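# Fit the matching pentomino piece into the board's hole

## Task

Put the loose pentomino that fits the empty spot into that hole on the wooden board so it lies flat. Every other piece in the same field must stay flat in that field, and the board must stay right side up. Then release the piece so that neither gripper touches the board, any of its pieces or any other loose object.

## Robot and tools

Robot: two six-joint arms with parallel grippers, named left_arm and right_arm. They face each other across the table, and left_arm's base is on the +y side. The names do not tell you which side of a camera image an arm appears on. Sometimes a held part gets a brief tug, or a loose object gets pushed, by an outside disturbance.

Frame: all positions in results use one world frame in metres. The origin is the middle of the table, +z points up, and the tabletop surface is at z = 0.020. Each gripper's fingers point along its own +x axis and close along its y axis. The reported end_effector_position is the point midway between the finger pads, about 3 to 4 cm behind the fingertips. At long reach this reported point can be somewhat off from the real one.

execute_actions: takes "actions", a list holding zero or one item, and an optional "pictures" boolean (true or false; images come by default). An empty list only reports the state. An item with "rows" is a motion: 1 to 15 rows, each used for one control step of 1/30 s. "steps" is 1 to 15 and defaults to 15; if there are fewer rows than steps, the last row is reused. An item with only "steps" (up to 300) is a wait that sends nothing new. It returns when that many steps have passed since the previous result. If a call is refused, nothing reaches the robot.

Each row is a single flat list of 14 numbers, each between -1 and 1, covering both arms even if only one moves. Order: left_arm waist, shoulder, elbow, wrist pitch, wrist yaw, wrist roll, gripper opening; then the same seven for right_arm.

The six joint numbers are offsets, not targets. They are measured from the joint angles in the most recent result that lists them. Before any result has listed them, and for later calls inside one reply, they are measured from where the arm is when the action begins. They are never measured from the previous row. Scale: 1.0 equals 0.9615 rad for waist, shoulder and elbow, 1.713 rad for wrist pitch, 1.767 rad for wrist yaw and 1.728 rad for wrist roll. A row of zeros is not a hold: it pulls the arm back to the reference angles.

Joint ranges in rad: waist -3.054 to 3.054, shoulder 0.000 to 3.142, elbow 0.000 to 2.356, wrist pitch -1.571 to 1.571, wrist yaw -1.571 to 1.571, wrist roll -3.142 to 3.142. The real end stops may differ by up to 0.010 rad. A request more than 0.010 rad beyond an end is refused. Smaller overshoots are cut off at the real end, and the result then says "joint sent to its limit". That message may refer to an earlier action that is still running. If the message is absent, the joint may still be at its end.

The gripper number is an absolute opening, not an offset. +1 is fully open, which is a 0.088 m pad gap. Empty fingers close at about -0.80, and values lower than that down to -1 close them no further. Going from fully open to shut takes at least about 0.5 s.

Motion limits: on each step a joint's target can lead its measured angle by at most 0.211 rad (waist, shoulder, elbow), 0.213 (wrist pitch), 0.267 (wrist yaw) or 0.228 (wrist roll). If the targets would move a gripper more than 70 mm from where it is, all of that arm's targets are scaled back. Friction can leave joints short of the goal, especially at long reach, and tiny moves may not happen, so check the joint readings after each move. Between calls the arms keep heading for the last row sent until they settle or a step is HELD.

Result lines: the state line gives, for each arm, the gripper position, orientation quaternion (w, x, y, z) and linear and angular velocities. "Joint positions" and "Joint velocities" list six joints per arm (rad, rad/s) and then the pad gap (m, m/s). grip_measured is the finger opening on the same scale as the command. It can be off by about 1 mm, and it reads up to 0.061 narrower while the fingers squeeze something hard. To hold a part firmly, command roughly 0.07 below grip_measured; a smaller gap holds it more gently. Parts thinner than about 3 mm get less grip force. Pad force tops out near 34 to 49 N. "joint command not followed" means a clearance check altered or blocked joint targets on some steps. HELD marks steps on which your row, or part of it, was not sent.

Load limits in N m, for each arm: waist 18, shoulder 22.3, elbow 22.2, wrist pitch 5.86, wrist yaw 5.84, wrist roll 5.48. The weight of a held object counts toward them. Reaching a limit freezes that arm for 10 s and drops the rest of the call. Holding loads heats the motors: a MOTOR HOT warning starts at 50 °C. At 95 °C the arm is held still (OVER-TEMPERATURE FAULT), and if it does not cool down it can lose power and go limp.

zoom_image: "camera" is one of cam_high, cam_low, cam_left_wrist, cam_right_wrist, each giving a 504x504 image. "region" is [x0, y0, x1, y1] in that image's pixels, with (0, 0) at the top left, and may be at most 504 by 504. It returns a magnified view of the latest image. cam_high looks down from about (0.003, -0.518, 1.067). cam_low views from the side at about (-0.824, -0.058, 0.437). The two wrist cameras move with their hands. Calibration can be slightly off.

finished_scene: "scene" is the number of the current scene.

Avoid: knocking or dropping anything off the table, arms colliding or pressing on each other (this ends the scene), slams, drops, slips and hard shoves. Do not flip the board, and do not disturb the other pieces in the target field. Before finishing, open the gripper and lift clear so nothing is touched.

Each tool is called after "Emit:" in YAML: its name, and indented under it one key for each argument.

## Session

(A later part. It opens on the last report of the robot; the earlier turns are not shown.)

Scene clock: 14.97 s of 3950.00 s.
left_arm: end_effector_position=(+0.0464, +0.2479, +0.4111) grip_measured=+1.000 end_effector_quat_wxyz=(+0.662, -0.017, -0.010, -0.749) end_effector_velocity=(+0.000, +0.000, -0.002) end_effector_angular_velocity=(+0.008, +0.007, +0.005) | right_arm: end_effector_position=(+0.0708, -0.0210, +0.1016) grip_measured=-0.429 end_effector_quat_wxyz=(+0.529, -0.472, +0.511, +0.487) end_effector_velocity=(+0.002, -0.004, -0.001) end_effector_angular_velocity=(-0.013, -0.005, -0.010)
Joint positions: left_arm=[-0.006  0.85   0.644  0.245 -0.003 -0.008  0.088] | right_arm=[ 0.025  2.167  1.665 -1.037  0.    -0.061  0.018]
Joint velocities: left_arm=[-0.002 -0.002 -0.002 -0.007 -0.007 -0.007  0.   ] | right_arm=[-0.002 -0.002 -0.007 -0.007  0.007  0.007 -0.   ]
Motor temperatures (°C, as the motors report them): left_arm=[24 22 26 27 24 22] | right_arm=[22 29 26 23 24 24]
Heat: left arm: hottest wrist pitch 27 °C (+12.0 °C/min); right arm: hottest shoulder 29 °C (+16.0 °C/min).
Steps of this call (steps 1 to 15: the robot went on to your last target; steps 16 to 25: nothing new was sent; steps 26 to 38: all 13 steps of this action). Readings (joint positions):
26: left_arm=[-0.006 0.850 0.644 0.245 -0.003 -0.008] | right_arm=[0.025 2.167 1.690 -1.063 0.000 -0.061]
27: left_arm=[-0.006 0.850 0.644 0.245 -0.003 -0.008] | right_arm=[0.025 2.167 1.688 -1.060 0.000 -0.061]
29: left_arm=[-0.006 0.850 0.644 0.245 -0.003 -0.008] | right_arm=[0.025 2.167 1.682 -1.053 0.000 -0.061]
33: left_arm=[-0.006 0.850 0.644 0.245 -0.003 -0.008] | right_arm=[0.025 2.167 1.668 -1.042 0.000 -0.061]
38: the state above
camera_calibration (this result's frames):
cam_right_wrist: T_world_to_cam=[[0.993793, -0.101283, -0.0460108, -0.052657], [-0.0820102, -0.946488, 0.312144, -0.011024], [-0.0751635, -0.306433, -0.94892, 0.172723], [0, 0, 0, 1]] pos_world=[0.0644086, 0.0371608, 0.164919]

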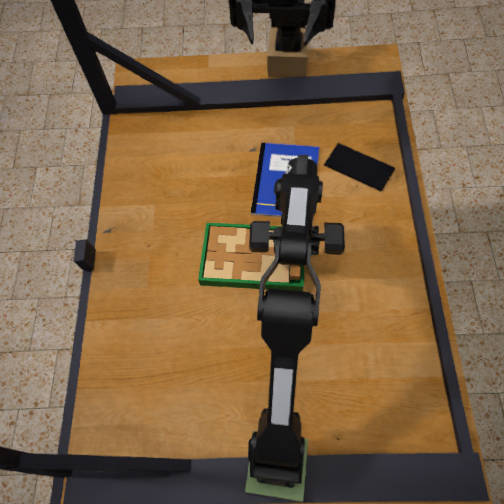

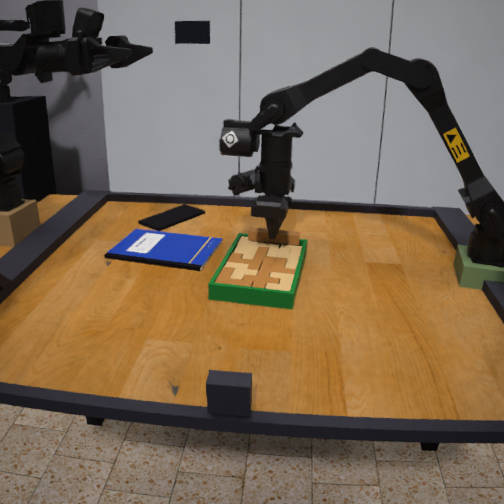

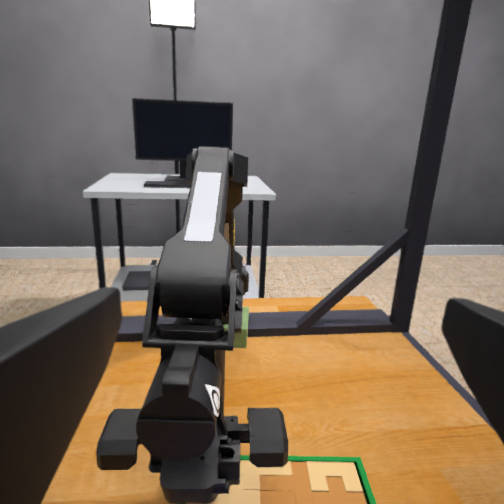

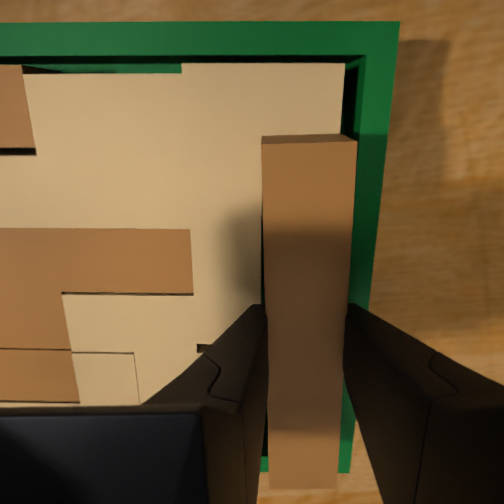

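Emit:
execute_actions:
  actions:
    - {"rows":[[0,0,0,0,0,0,1,0,0,0,-0.005,0,0,-0.5],[0,0,0,0,0,0,1,0,0,0,-0.005,0,0,-0.5],[0,0,0,0,0,0,1,0,0,0,-0.005,0,0,-0.5],[0,0,0,0,0,0,1,0,0,0,-0.005,0,0,-0.5],[0,0,0,0,0,0,1,0,0,0,-0.005,0,0,-0.5],[0,0,0,0,0,0,1,0,0,-0.015,-0.004,0,0,-0.5],[0,0,0,0,0,0,1,0,0,-0.015,-0.003,0,0,-0.5],[0,0,0,0,0,0,1,0,0,-0.025,0,0,0,-0.5],[0,0,0,0,0,0,1,0,0,-0.025,0.003,0,0,-0.5],[0,0,0,0,0,0,1,0,0,-0.032,0.007,0,0,-0.5]],"steps":15}

Emit:
zoom_image:
  camera: "cam_right_wrist"
  region: [150, 0, 450, 320]

Scene clock: 17.00 s of 3950.00 s.
left_arm: end_effector_position=(+0.0464, +0.2479, +0.4111) grip_measured=+1.000 end_effector_quat_wxyz=(+0.662, -0.017, -0.010, -0.749) end_effector_velocity=(-0.003, -0.000, -0.003) end_effector_angular_velocity=(+0.013, +0.005, -0.015) | right_arm: end_effector_position=(+0.0703, -0.0241, +0.0977) grip_measured=-0.429 end_effector_quat_wxyz=(+0.526, -0.474, +0.513, +0.484) end_effector_velocity=(-0.000, -0.001, -0.004) end_effector_angular_velocity=(+0.003, +0.007, +0.005)
Joint positions: left_arm=[-0.006  0.85   0.644  0.245 -0.003 -0.008  0.088] | right_arm=[ 0.025  2.167  1.649 -1.03   0.    -0.061  0.018]
Joint velocities: left_arm=[-0.007  0.002 -0.002 -0.007  0.007 -0.007  0.   ] | right_arm=[-0.002 -0.002 -0.022  0.022 -0.007 -0.007  0.   ]
Motor temperatures (°C, as the motors report them): left_arm=[24 22 27 27 24 22] | right_arm=[22 29 26 23 24 24]
Heat: left arm: hottest elbow 27 °C (+10.6 °C/min); right arm: hottest shoulder 29 °C (+14.1 °C/min).
Steps of this call (steps 1 to 15: the robot went on to your last target; steps 16 to 46: nothing new was sent; steps 47 to 61: all 15 steps of this action). Readings (joint positions):
47: left_arm=[-0.006 0.850 0.644 0.245 -0.003 -0.008] | right_arm=[0.025 2.167 1.664 -1.036 0.000 -0.061]
48: left_arm=[-0.006 0.850 0.644 0.245 -0.003 -0.008] | right_arm=[0.025 2.167 1.664 -1.037 0.000 -0.061]
50: left_arm=[-0.006 0.850 0.644 0.245 -0.003 -0.008] | right_arm=[0.025 2.167 1.664 -1.040 0.000 -0.061]
54: left_arm=[-0.006 0.850 0.644 0.245 -0.003 -0.008] | right_arm=[0.025 2.167 1.662 -1.042 0.000 -0.061]
61: the state above
camera_calibration (this result's frames):
cam_right_wrist: T_world_to_cam=[[0.993733, -0.101702, -0.0463817, -0.0526834], [-0.0815991, -0.94362, 0.320815, -0.013511], [-0.0763941, -0.31502, -0.946005, 0.167604], [0, 0, 0, 1]] pos_world=[0.0640547, 0.0346913, 0.160445]

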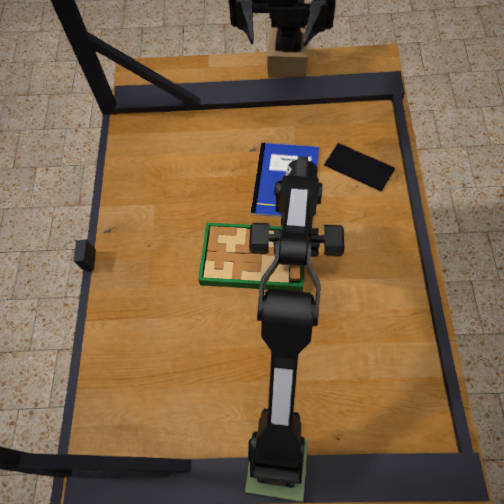

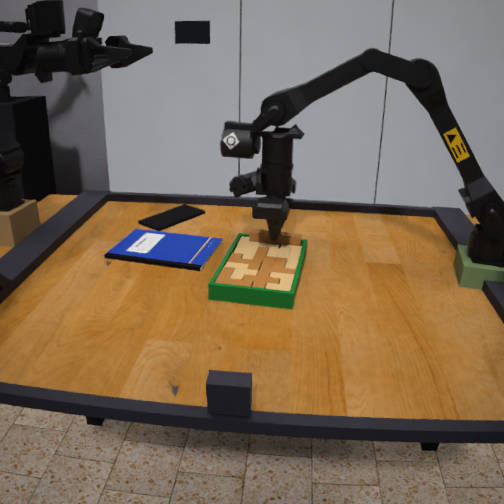

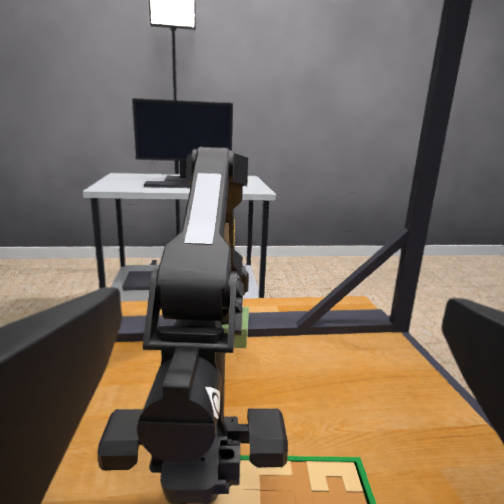

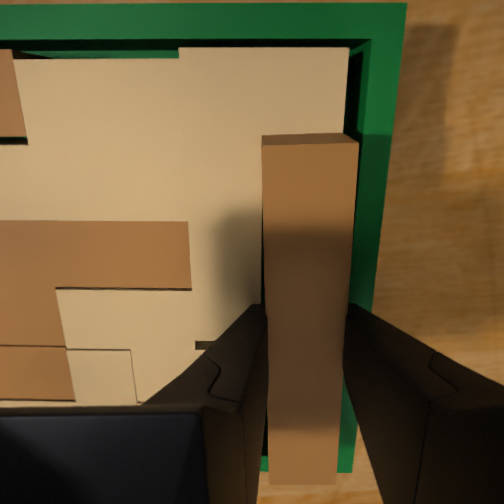

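Region (150, 0, 450, 320) of cam_right_wrist's 504x504 image, scaled by 1.575, with more detail than that image has; it fills the left 472 columns of this view, and the rest is white.

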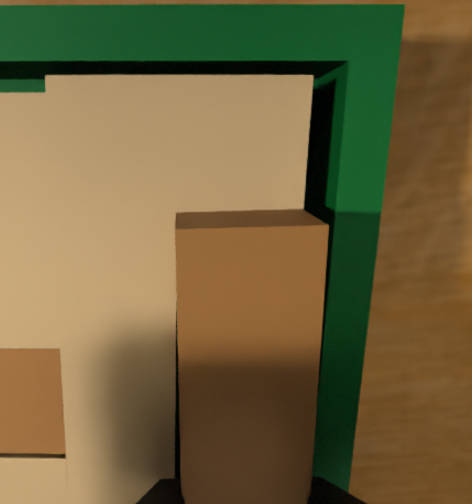

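Emit:
execute_actions:
  actions:
    - {"rows":[[0,0,0,0,0,0,1,0,0,0.012,0.003,0,0,-0.5],[0,0,0,0,0,0,1,0,0,0.012,0.003,0,0,-0.5],[0,0,0,0,0,0,1,0,0,0.012,0.004,0,0,-0.5],[0,0,0,0,0,0,1,0,0,0.012,0.004,0,0,-0.5],[0,0,0,0,0,0,1,0,0,0.012,0.004,0,0,-0.5]],"steps":12}

Emit:
zoom_image:
  camera: "cam_low"
  region: [200, 200, 330, 290]

Emit:
zoom_image:
  camera: "cam_right_wrist"
  region: [200, 300, 420, 504]

Scene clock: 18.67 s of 3950.00 s.
left_arm: end_effector_position=(+0.0464, +0.2479, +0.4111) grip_measured=+1.000 end_effector_quat_wxyz=(+0.662, -0.017, -0.010, -0.749) end_effector_velocity=(+0.002, -0.002, -0.008) end_effector_angular_velocity=(+0.032, +0.004, +0.009) | right_arm: end_effector_position=(+0.0708, -0.0210, +0.0993) grip_measured=-0.429 end_effector_quat_wxyz=(+0.530, -0.471, +0.510, +0.487) end_effector_velocity=(-0.000, -0.001, +0.002) end_effector_angular_velocity=(-0.001, +0.007, +0.005)
Joint positions: left_arm=[-0.006  0.85   0.644  0.245 -0.003 -0.008  0.088] | right_arm=[ 0.025  2.167  1.656 -1.024  0.    -0.061  0.018]
Joint velocities: left_arm=[ 0.002  0.007 -0.002 -0.022 -0.007 -0.007  0.   ] | right_arm=[-0.002 -0.002  0.002 -0.007 -0.007 -0.007 -0.   ]
Motor temperatures (°C, as the motors report them): left_arm=[24 22 27 27 24 22] | right_arm=[22 30 26 23 24 24]
Heat: left arm: hottest elbow 27 °C (+9.6 °C/min); right arm: hottest shoulder 30 °C (+16.1 °C/min).
Steps of this call (steps 1 to 15: the robot went on to your last target; steps 16 to 38: nothing new was sent; steps 39 to 50: all 12 steps of this action). Readings (joint positions):
39: left_arm=[-0.006 0.850 0.644 0.245 -0.003 -0.008] | right_arm=[0.025 2.167 1.648 -1.028 0.000 -0.061]
40: left_arm=[-0.006 0.850 0.644 0.245 -0.003 -0.008] | right_arm=[0.025 2.167 1.649 -1.028 0.000 -0.061]
42: left_arm=[-0.006 0.850 0.644 0.245 -0.003 -0.008] | right_arm=[0.025 2.167 1.652 -1.026 0.000 -0.061]
46: left_arm=[-0.006 0.850 0.644 0.245 -0.003 -0.008] | right_arm=[0.025 2.167 1.655 -1.024 0.000 -0.061]
50: the state above
camera_calibration (this result's frames):
cam_right_wrist: T_world_to_cam=[[0.993813, -0.101144, -0.0458863, -0.052775], [-0.0821447, -0.947427, 0.309248, -0.00999783], [-0.0747525, -0.303565, -0.949874, 0.170679], [0, 0, 0, 1]] pos_world=[0.0643859, 0.0370021, 0.162794]

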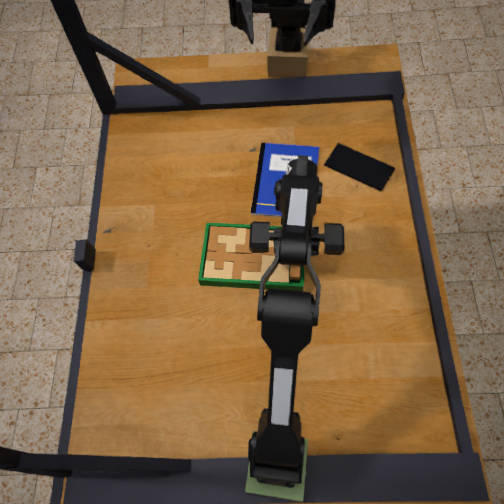

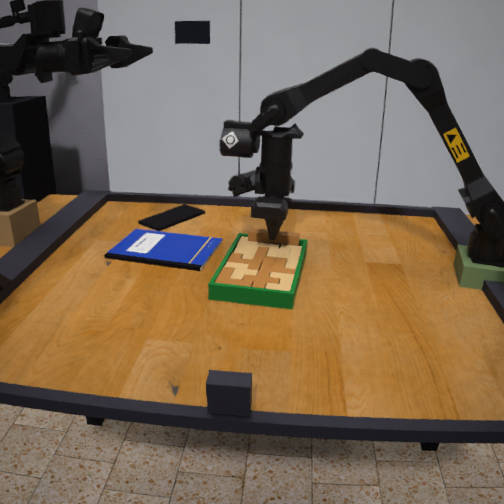

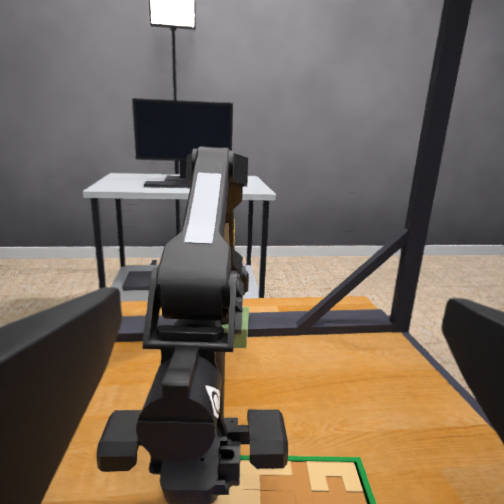

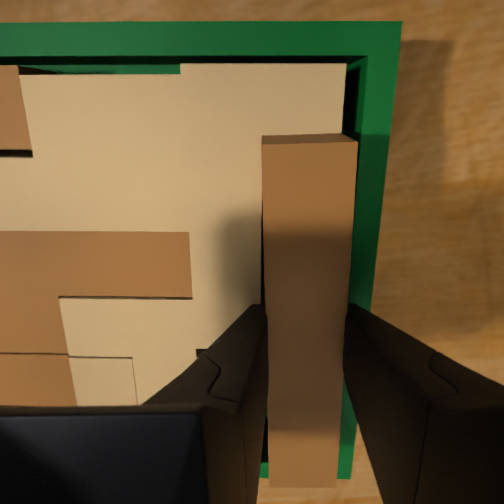

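Region (200, 200, 330, 290) of cam_low's 504x504 image, scaled by 3.877, with more detail than that image has; it fills the top 349 rows of this view, and the rest is white.

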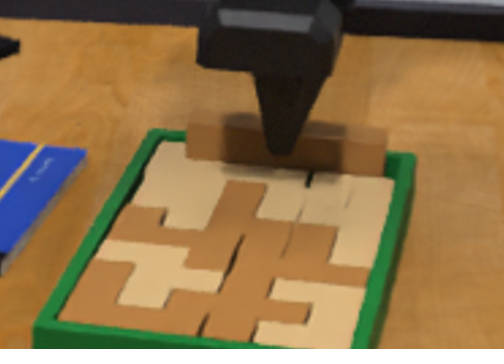

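Region (200, 300, 420, 504) of cam_right_wrist's 504x504 image, scaled by 2.291, with more detail than that image has; it fills the top 467 rows of this view, and the rest is white.

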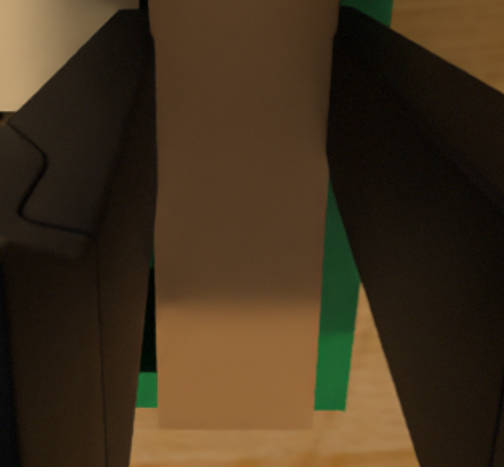

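Emit:
execute_actions:
  actions:
    - {"rows":[[0,0,0,0,0,0,1,0,0,0.008,-0.007,0,0.018,-0.5]],"steps":10}

Emit:
zoom_image:
  camera: "cam_right_wrist"
  region: [180, 100, 430, 504]

Scene clock: 20.27 s of 3950.00 s.
left_arm: end_effector_position=(+0.0464, +0.2479, +0.4111) grip_measured=+1.000 end_effector_quat_wxyz=(+0.662, -0.017, -0.010, -0.749) end_effector_velocity=(+0.003, +0.000, +0.001) end_effector_angular_velocity=(-0.008, -0.006, +0.020) | right_arm: end_effector_position=(+0.0706, -0.0222, +0.0999) grip_measured=-0.429 end_effector_quat_wxyz=(+0.534, -0.466, +0.518, +0.479) end_effector_velocity=(-0.001, -0.002, +0.000) end_effector_angular_velocity=(-0.004, +0.023, -0.014)
Joint positions: left_arm=[-0.006  0.85   0.644  0.245 -0.003 -0.008  0.088] | right_arm=[ 0.025  2.167  1.658 -1.033  0.    -0.034  0.018]
Joint velocities: left_arm=[-0.002 -0.002 -0.002  0.007 -0.022  0.007  0.   ] | right_arm=[-0.007 -0.002 -0.002 -0.007 -0.022  0.007 -0.   ]
Motor temperatures (°C, as the motors report them): left_arm=[24 22 27 27 24 22] | right_arm=[22 30 26 23 24 24]
Heat: left arm: hottest elbow 27 °C (+8.9 °C/min); right arm: hottest shoulder 30 °C (+14.8 °C/min).
Steps of this call (steps 1 to 15: the robot went on to your last target; steps 16 to 38: nothing new was sent; steps 39 to 48: all 10 steps of this action). Readings (joint positions):
39: left_arm=[-0.006 0.850 0.644 0.245 -0.003 -0.008] | right_arm=[0.025 2.167 1.656 -1.024 0.000 -0.058]
40: left_arm=[-0.006 0.850 0.644 0.245 -0.003 -0.008] | right_arm=[0.025 2.167 1.657 -1.026 0.000 -0.052]
42: left_arm=[-0.006 0.850 0.644 0.245 -0.003 -0.008] | right_arm=[0.025 2.167 1.658 -1.030 0.000 -0.042]
46: left_arm=[-0.006 0.850 0.644 0.245 -0.003 -0.008] | right_arm=[0.025 2.167 1.658 -1.033 0.000 -0.035]
48: the state above
camera_calibration (this result's frames):
cam_right_wrist: T_world_to_cam=[[0.990624, -0.128298, -0.0469419, -0.0529699], [-0.107173, -0.942899, 0.315366, -0.010101], [-0.0847222, -0.307378, -0.947808, 0.17128], [0, 0, 0, 1]] pos_world=[0.0659019, 0.0363277, 0.16304]

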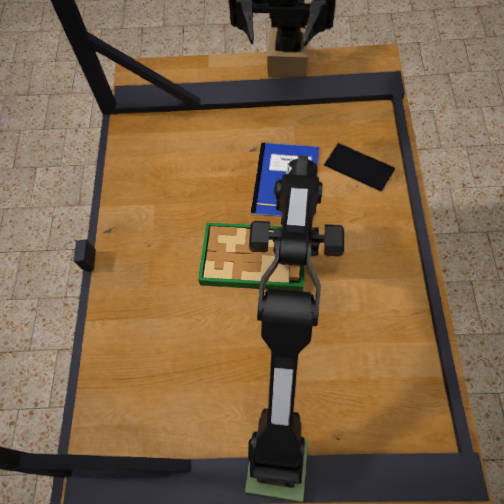

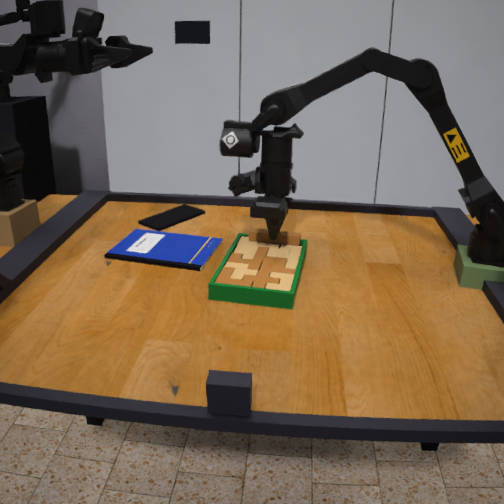

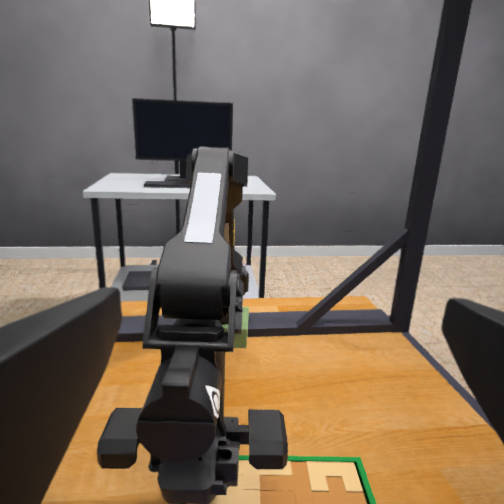

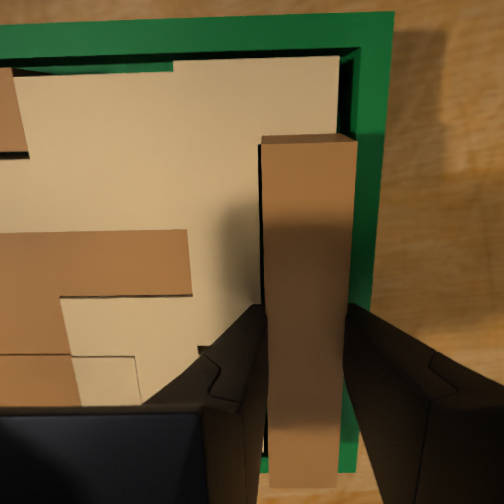

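Region (180, 100, 430, 504) of cam_right_wrist's 504x504 image, scaled by 1.248, with more detail than that image has; it fills the left 312 columns of this view, and the rest is white.

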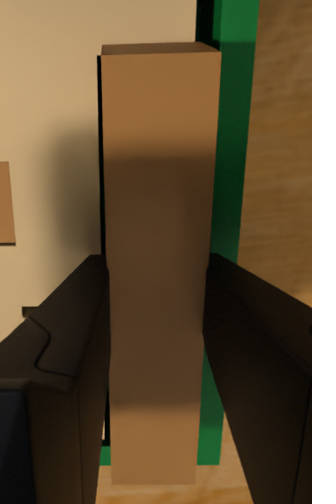

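Emit:
execute_actions:
  actions:
    - {"rows":[[0,0,0,0,0,0,1,0.004,0,0,-0.006,0,0,-0.5],[0,0,0,0,0,0,1,0.004,0,0,-0.006,0,0,-0.5],[0,0,0,0,0,0,1,0.004,0,0,-0.006,0,0,-0.5],[0,0,0,0,0,0,1,0.004,0,0,-0.006,0,0,-0.5],[0,0,0,0,0,0,1,0.004,0,-0.015,-0.005,0,0,-0.5],[0,0,0,0,0,0,1,0.004,0,-0.015,-0.004,0,0,-0.5],[0,0,0,0,0,0,1,0.004,0,-0.025,-0.002,0,0,-0.5],[0,0,0,0,0,0,1,0.004,0,-0.025,0.001,0,0,-0.5],[0,0,0,0,0,0,1,0.004,0,-0.035,0.005,0,0,-0.5],[0,0,0,0,0,0,1,0.004,0,-0.042,0.009,0,0,-0.5]],"steps":15}

Emit:
zoom_image:
  camera: "cam_low"
  region: [200, 200, 330, 290]

Scene clock: 21.60 s of 3950.00 s.
left_arm: end_effector_position=(+0.0464, +0.2479, +0.4111) grip_measured=+1.000 end_effector_quat_wxyz=(+0.662, -0.017, -0.010, -0.749) end_effector_velocity=(+0.000, +0.000, -0.005) end_effector_angular_velocity=(+0.023, +0.005, +0.005) | right_arm: end_effector_position=(+0.0693, -0.0278, +0.0930) grip_measured=-0.429 end_effector_quat_wxyz=(+0.530, -0.469, +0.523, +0.475) end_effector_velocity=(-0.003, -0.003, -0.003) end_effector_angular_velocity=(-0.006, +0.008, +0.025)
Joint positions: left_arm=[-0.006  0.85   0.644  0.245 -0.003 -0.008  0.088] | right_arm=[ 0.026  2.167  1.63  -1.022  0.    -0.032  0.018]
Joint velocities: left_arm=[-0.002 -0.002 -0.002 -0.022 -0.007 -0.007  0.   ] | right_arm=[ 0.002 -0.002 -0.017  0.007 -0.007 -0.022 -0.   ]
Motor temperatures (°C, as the motors report them): left_arm=[24 22 27 27 24 22] | right_arm=[22 31 26 23 24 24]
Heat: left arm: hottest elbow 27 °C (+8.3 °C/min); right arm: hottest shoulder 31 °C (+16.7 °C/min).
Steps of this call (steps 1 to 15: the robot went on to your last target; steps 16 to 25: nothing new was sent; steps 26 to 40: all 15 steps of this action). Readings (joint positions):
26: left_arm=[-0.006 0.850 0.644 0.245 -0.003 -0.008] | right_arm=[0.025 2.167 1.659 -1.034 0.000 -0.032]
27: left_arm=[-0.006 0.850 0.644 0.245 -0.003 -0.008] | right_arm=[0.025 2.167 1.659 -1.036 0.000 -0.032]
29: left_arm=[-0.006 0.850 0.644 0.245 -0.003 -0.008] | right_arm=[0.026 2.167 1.659 -1.039 0.000 -0.032]
33: left_arm=[-0.006 0.850 0.644 0.245 -0.003 -0.008] | right_arm=[0.026 2.167 1.655 -1.039 0.000 -0.032]
40: the state above
camera_calibration (this result's frames):
cam_right_wrist: T_world_to_cam=[[0.990462, -0.129457, -0.0471815, -0.0527457], [-0.106754, -0.937487, 0.331242, -0.0146169], [-0.0871137, -0.323045, -0.942366, 0.162147], [0, 0, 0, 1]] pos_world=[0.0648073, 0.0318493, 0.155154]

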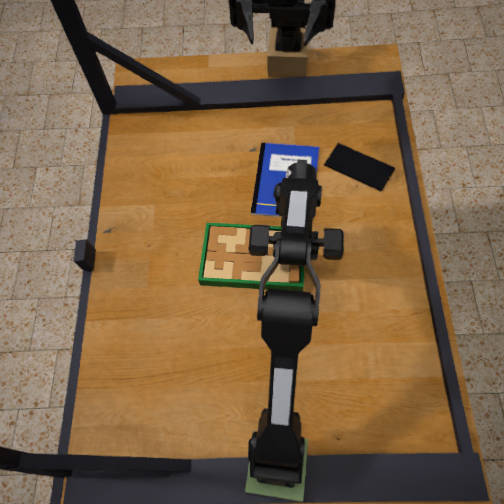

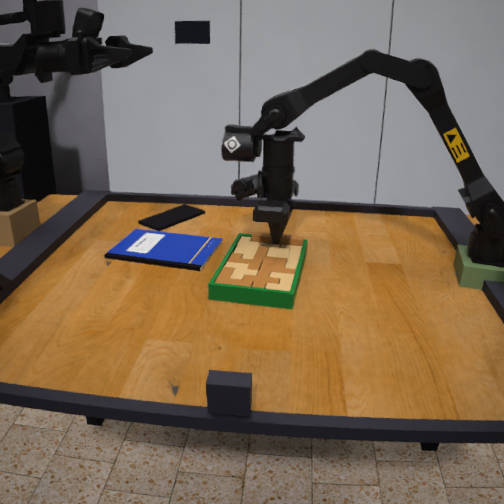

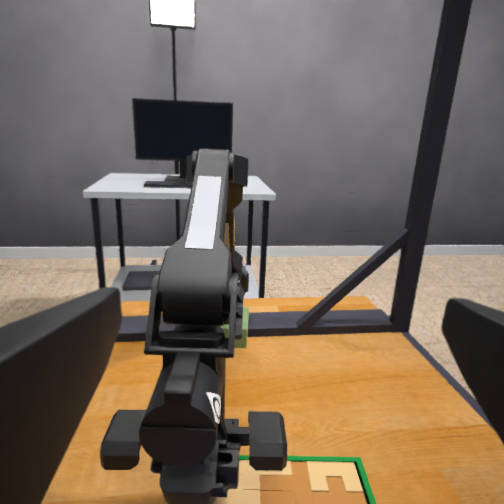

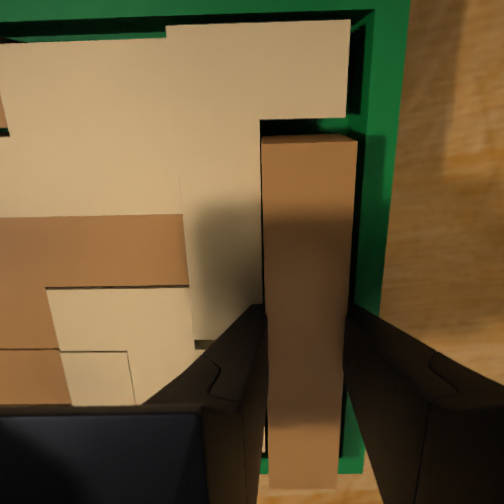

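Region (200, 200, 330, 290) of cam_low's 504x504 image, scaled by 3.877, with more detail than that image has; it fills the top 349 rows of this view, and the rest is white.

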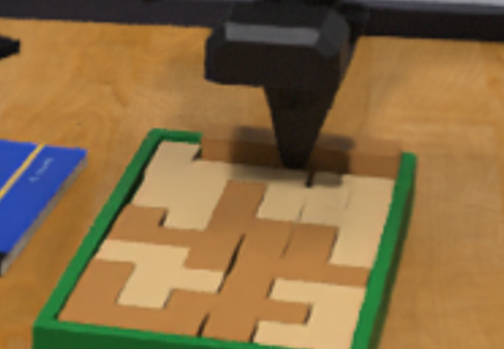

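Emit:
execute_actions:
  actions:
    - {"rows":[[0,0,0,0,0,0,1,0,0,0,0.003,0,0,-0.5],[0,0,0,0,0,0,1,0,0,0,0.005,0,0,-0.5],[0,0,0,0,0,0,1,0,0,0,0.006,0,0,-0.5],[0,0,0,0,0,0,1,0,0,0,0.006,0,0,-0.5],[0,0,0,0,0,0,1,0,0,0,0.006,0,0,-0.5],[0,0,0,0,0,0,1,0,0,0,0.006,0,0,-0.5],[0,0,0,0,0,0,1,0,0,0,0.006,0,0,-0.5]],"steps":10}

Emit:
zoom_image:
  camera: "cam_low"
  region: [230, 215, 320, 265]

Scene clock: 22.80 s of 3950.00 s.
left_arm: end_effector_position=(+0.0464, +0.2479, +0.4111) grip_measured=+1.000 end_effector_quat_wxyz=(+0.662, -0.017, -0.010, -0.749) end_effector_velocity=(+0.000, +0.000, +0.000) end_effector_angular_velocity=(+0.002, -0.007, +0.005) | right_arm: end_effector_position=(+0.0695, -0.0265, +0.0925) grip_measured=-0.429 end_effector_quat_wxyz=(+0.532, -0.468, +0.521, +0.476) end_effector_velocity=(-0.001, -0.004, -0.001) end_effector_angular_velocity=(-0.011, +0.009, +0.005)
Joint positions: left_arm=[-0.006  0.85   0.644  0.245 -0.003 -0.008  0.088] | right_arm=[ 0.026  2.167  1.628 -1.013  0.    -0.032  0.018]
Joint velocities: left_arm=[-0.002 -0.002  0.002 -0.007 -0.007  0.007  0.   ] | right_arm=[-0.002 -0.002 -0.007 -0.007 -0.007 -0.007 -0.   ]
Motor temperatures (°C, as the motors report them): left_arm=[24 22 27 27 24 22] | right_arm=[22 31 26 23 24 24]
Heat: left arm: hottest elbow 27 °C (+7.9 °C/min); right arm: hottest shoulder 31 °C (+15.8 °C/min).
Steps of this call (steps 1 to 15: the robot went on to your last target; steps 16 to 26: nothing new was sent; steps 27 to 36: all 10 steps of this action). Readings (joint positions):
27: left_arm=[-0.006 0.850 0.644 0.245 -0.003 -0.008] | right_arm=[0.026 2.167 1.628 -1.019 0.000 -0.032]
28: left_arm=[-0.006 0.850 0.644 0.245 -0.003 -0.008] | right_arm=[0.026 2.167 1.628 -1.018 0.000 -0.032]
30: left_arm=[-0.006 0.850 0.644 0.245 -0.003 -0.008] | right_arm=[0.026 2.167 1.628 -1.016 0.000 -0.032]
34: left_arm=[-0.006 0.850 0.644 0.245 -0.003 -0.008] | right_arm=[0.026 2.167 1.628 -1.013 0.000 -0.032]
36: the state above
camera_calibration (this result's frames):
cam_right_wrist: T_world_to_cam=[[0.990505, -0.129155, -0.0471077, -0.0527864], [-0.107054, -0.939594, 0.325118, -0.0127354], [-0.0862526, -0.316988, -0.944499, 0.162359], [0, 0, 0, 1]] pos_world=[0.0649257, 0.0326822, 0.155002]

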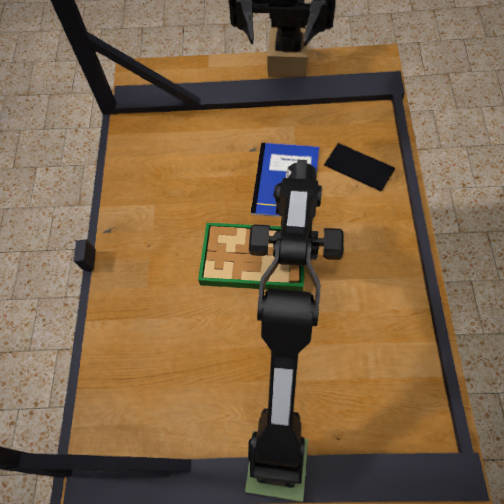

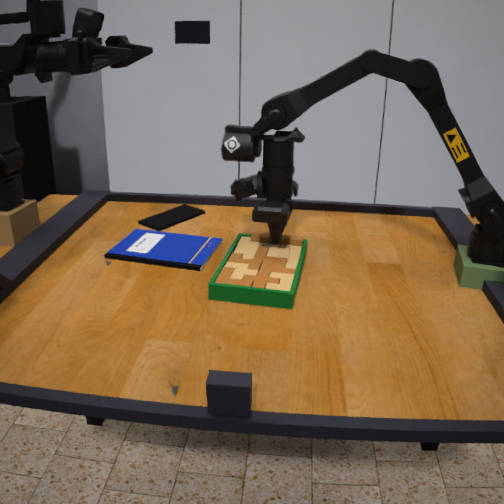

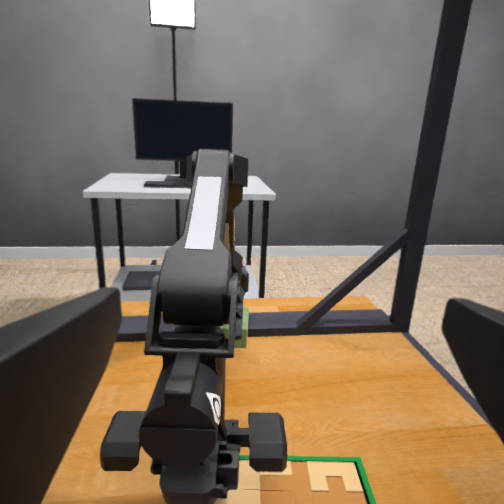

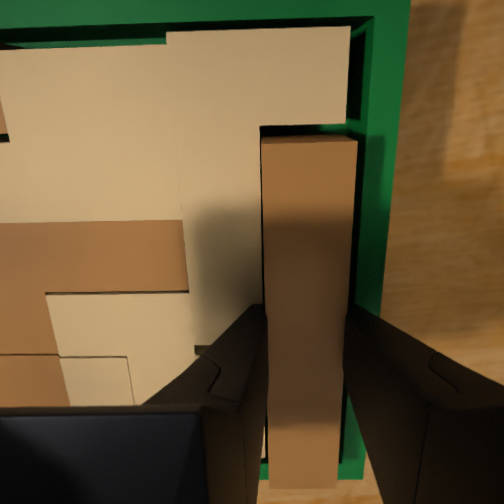

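Region (230, 215, 320, 265) of cam_low's 504x504 image, scaled by 5.600, with more detail than that image has.

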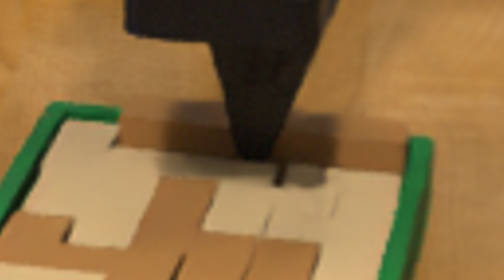

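Emit:
execute_actions:
  actions:
    - {"rows":[[0,0,0,0,0,0,1,0,0,0,0,0,0,-0.38],[0,0,0,0,0,0,1,0,0,0,0,0,0,-0.33],[0,0,0,0,0,0,1,0,0,0,0,0,0,-0.27],[0,0,0,0,0,0,1,0,0,0,0,0,0,-0.2],[0,0,0,0,0,0,1,0,0,0,0,0,0,-0.15],[0,0,0,0,0,0,1,0,0,0,0,0,0,-0.15],[0,0,0,0,0,0,1,0,0,0,0,0,0,-0.15],[0,0,0,0,0,0,1,0,0,0.04,-0.015,0,0,-0.15],[0,0,0,0,0,0,1,0,0,0.08,-0.03,0,0,-0.15],[0,0,0,0,0,0,1,0,0,0.15,-0.05,0,0,-0.15],[0,0,0,0,0,0,1,0,-0.05,0.25,-0.05,0,0,-0.15]],"steps":15}
  pictures: false

Emit:
execute_actions:
  actions:
    - {"steps":10}

Emit:
zoom_image:
  camera: "cam_low"
  region: [200, 200, 330, 310]

Scene clock: 24.57 s of 3950.00 s.
left_arm: end_effector_position=(+0.0464, +0.2479, +0.4111) grip_measured=+1.000 end_effector_quat_wxyz=(+0.662, -0.017, -0.010, -0.749) end_effector_velocity=(+0.001, +0.000, -0.005) end_effector_angular_velocity=(+0.023, +0.005, +0.014) | right_arm: end_effector_position=(+0.0748, +0.0106, +0.1519) grip_measured=-0.159 end_effector_quat_wxyz=(+0.570, -0.432, +0.479, +0.508) end_effector_velocity=(+0.016, +0.114, +0.320) end_effector_angular_velocity=(+0.806, -0.106, -0.008)
Joint positions: left_arm=[-0.006  0.85   0.644  0.245 -0.003 -0.008  0.088] | right_arm=[ 0.026  2.144  1.82  -1.08   0.    -0.032  0.031]
Joint velocities: left_arm=[-0.007 -0.002 -0.002 -0.022 -0.022 -0.007  0.   ] | right_arm=[-0.002 -0.359  0.593 -0.139 -0.007  0.007  0.003]
Motor temperatures (°C, as the motors report them): left_arm=[24 22 28 28 24 22] | right_arm=[22 31 26 23 24 24]
Heat: left arm: hottest elbow 28 °C (+9.8 °C/min); right arm: hottest shoulder 31 °C (+14.7 °C/min).
Steps of this call (steps 1 to 15: the robot went on to your last target; steps 16 to 38: nothing new was sent; steps 39 to 53: all 15 steps of this action). Readings (joint positions):
39: left_arm=[-0.006 0.850 0.644 0.245 -0.003 -0.008] | right_arm=[0.026 2.167 1.628 -1.013 0.000 -0.032]
40: left_arm=[-0.006 0.850 0.644 0.245 -0.003 -0.008] | right_arm=[0.026 2.167 1.628 -1.013 0.000 -0.032]
42: left_arm=[-0.006 0.850 0.644 0.245 -0.003 -0.008] | right_arm=[0.026 2.167 1.628 -1.013 0.000 -0.032]
46: left_arm=[-0.006 0.850 0.644 0.245 -0.003 -0.008] | right_arm=[0.026 2.167 1.631 -1.016 0.000 -0.032]
53: the state above

Scene clock: 24.90 s of 3950.00 s.
left_arm: end_effector_position=(+0.0464, +0.2479, +0.4111) grip_measured=+1.000 end_effector_quat_wxyz=(+0.662, -0.017, -0.010, -0.749) end_effector_velocity=(+0.001, +0.001, -0.003) end_effector_angular_velocity=(+0.008, +0.007, +0.005) | right_arm: end_effector_position=(+0.0757, +0.0169, +0.1780) grip_measured=-0.153 end_effector_quat_wxyz=(+0.584, -0.418, +0.462, +0.520) end_effector_velocity=(+0.002, -0.004, +0.001) end_effector_angular_velocity=(-0.016, +0.008, +0.001)
Joint positions: left_arm=[-0.006  0.85   0.644  0.245 -0.003 -0.008  0.088] | right_arm=[ 0.026  2.113  1.865 -1.098  0.    -0.032  0.032]
Joint velocities: left_arm=[-0.002 -0.007 -0.007 -0.007 -0.007 -0.007  0.   ] | right_arm=[-0.007 -0.002  0.002 -0.022 -0.007 -0.007  0.   ]
Motor temperatures (°C, as the motors report them): left_arm=[24 22 28 28 24 22] | right_arm=[22 31 26 23 24 24]
Heat: left arm: hottest elbow 28 °C (+9.6 °C/min); right arm: hottest shoulder 31 °C (+14.5 °C/min).
Steps of this call (steps 1 to 10: the robot went on to your last target). Readings (joint positions):
1: left_arm=[-0.006 0.850 0.644 0.245 -0.003 -0.008] | right_arm=[0.026 2.133 1.837 -1.084 0.000 -0.032]
2: left_arm=[-0.006 0.850 0.644 0.245 -0.003 -0.008] | right_arm=[0.026 2.123 1.849 -1.088 0.000 -0.032]
4: left_arm=[-0.006 0.850 0.644 0.245 -0.003 -0.008] | right_arm=[0.026 2.113 1.863 -1.091 0.000 -0.032]
8: left_arm=[-0.006 0.850 0.644 0.245 -0.003 -0.008] | right_arm=[0.026 2.113 1.865 -1.098 0.000 -0.032]
10: the state above
camera_calibration (this result's frames):
cam_right_wrist: T_world_to_cam=[[0.991831, -0.119823, -0.0437378, -0.0501209], [-0.113613, -0.98574, 0.124131, 0.0380006], [-0.0579879, -0.118148, -0.991301, 0.260288], [0, 0, 0, 1]] pos_world=[0.0691224, 0.0622055, 0.251114]

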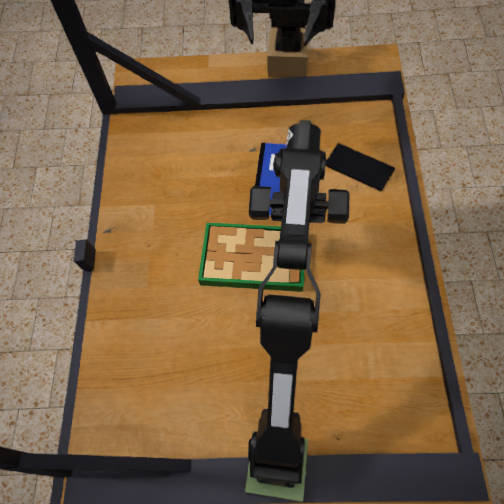

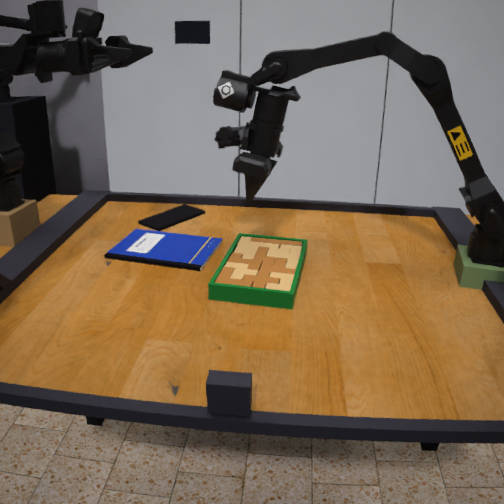

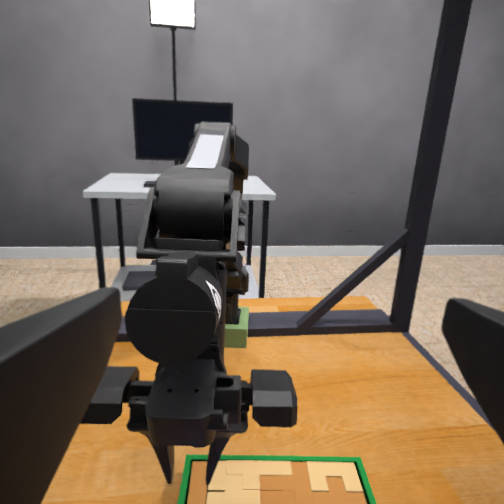

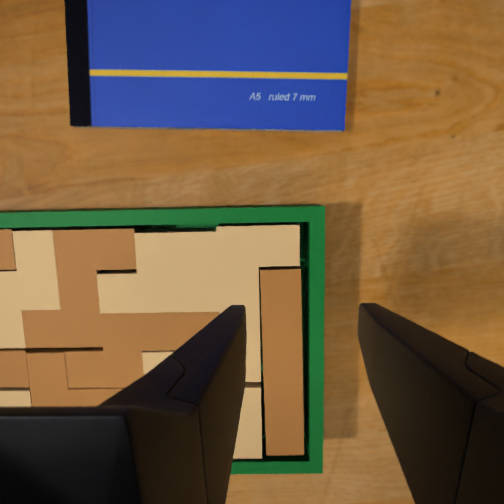

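Region (200, 200, 330, 310) of cam_low's 504x504 image, scaled by 3.877, with more detail than that image has; it fills the top 426 rows of this view, and the rest is white.

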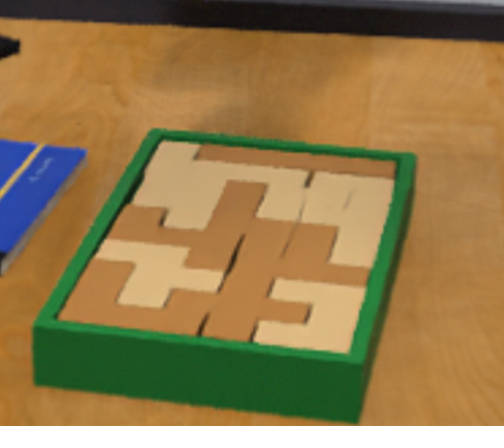

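Emit:
finished_scene:
  scene: 2

The scene is finished: the task was done.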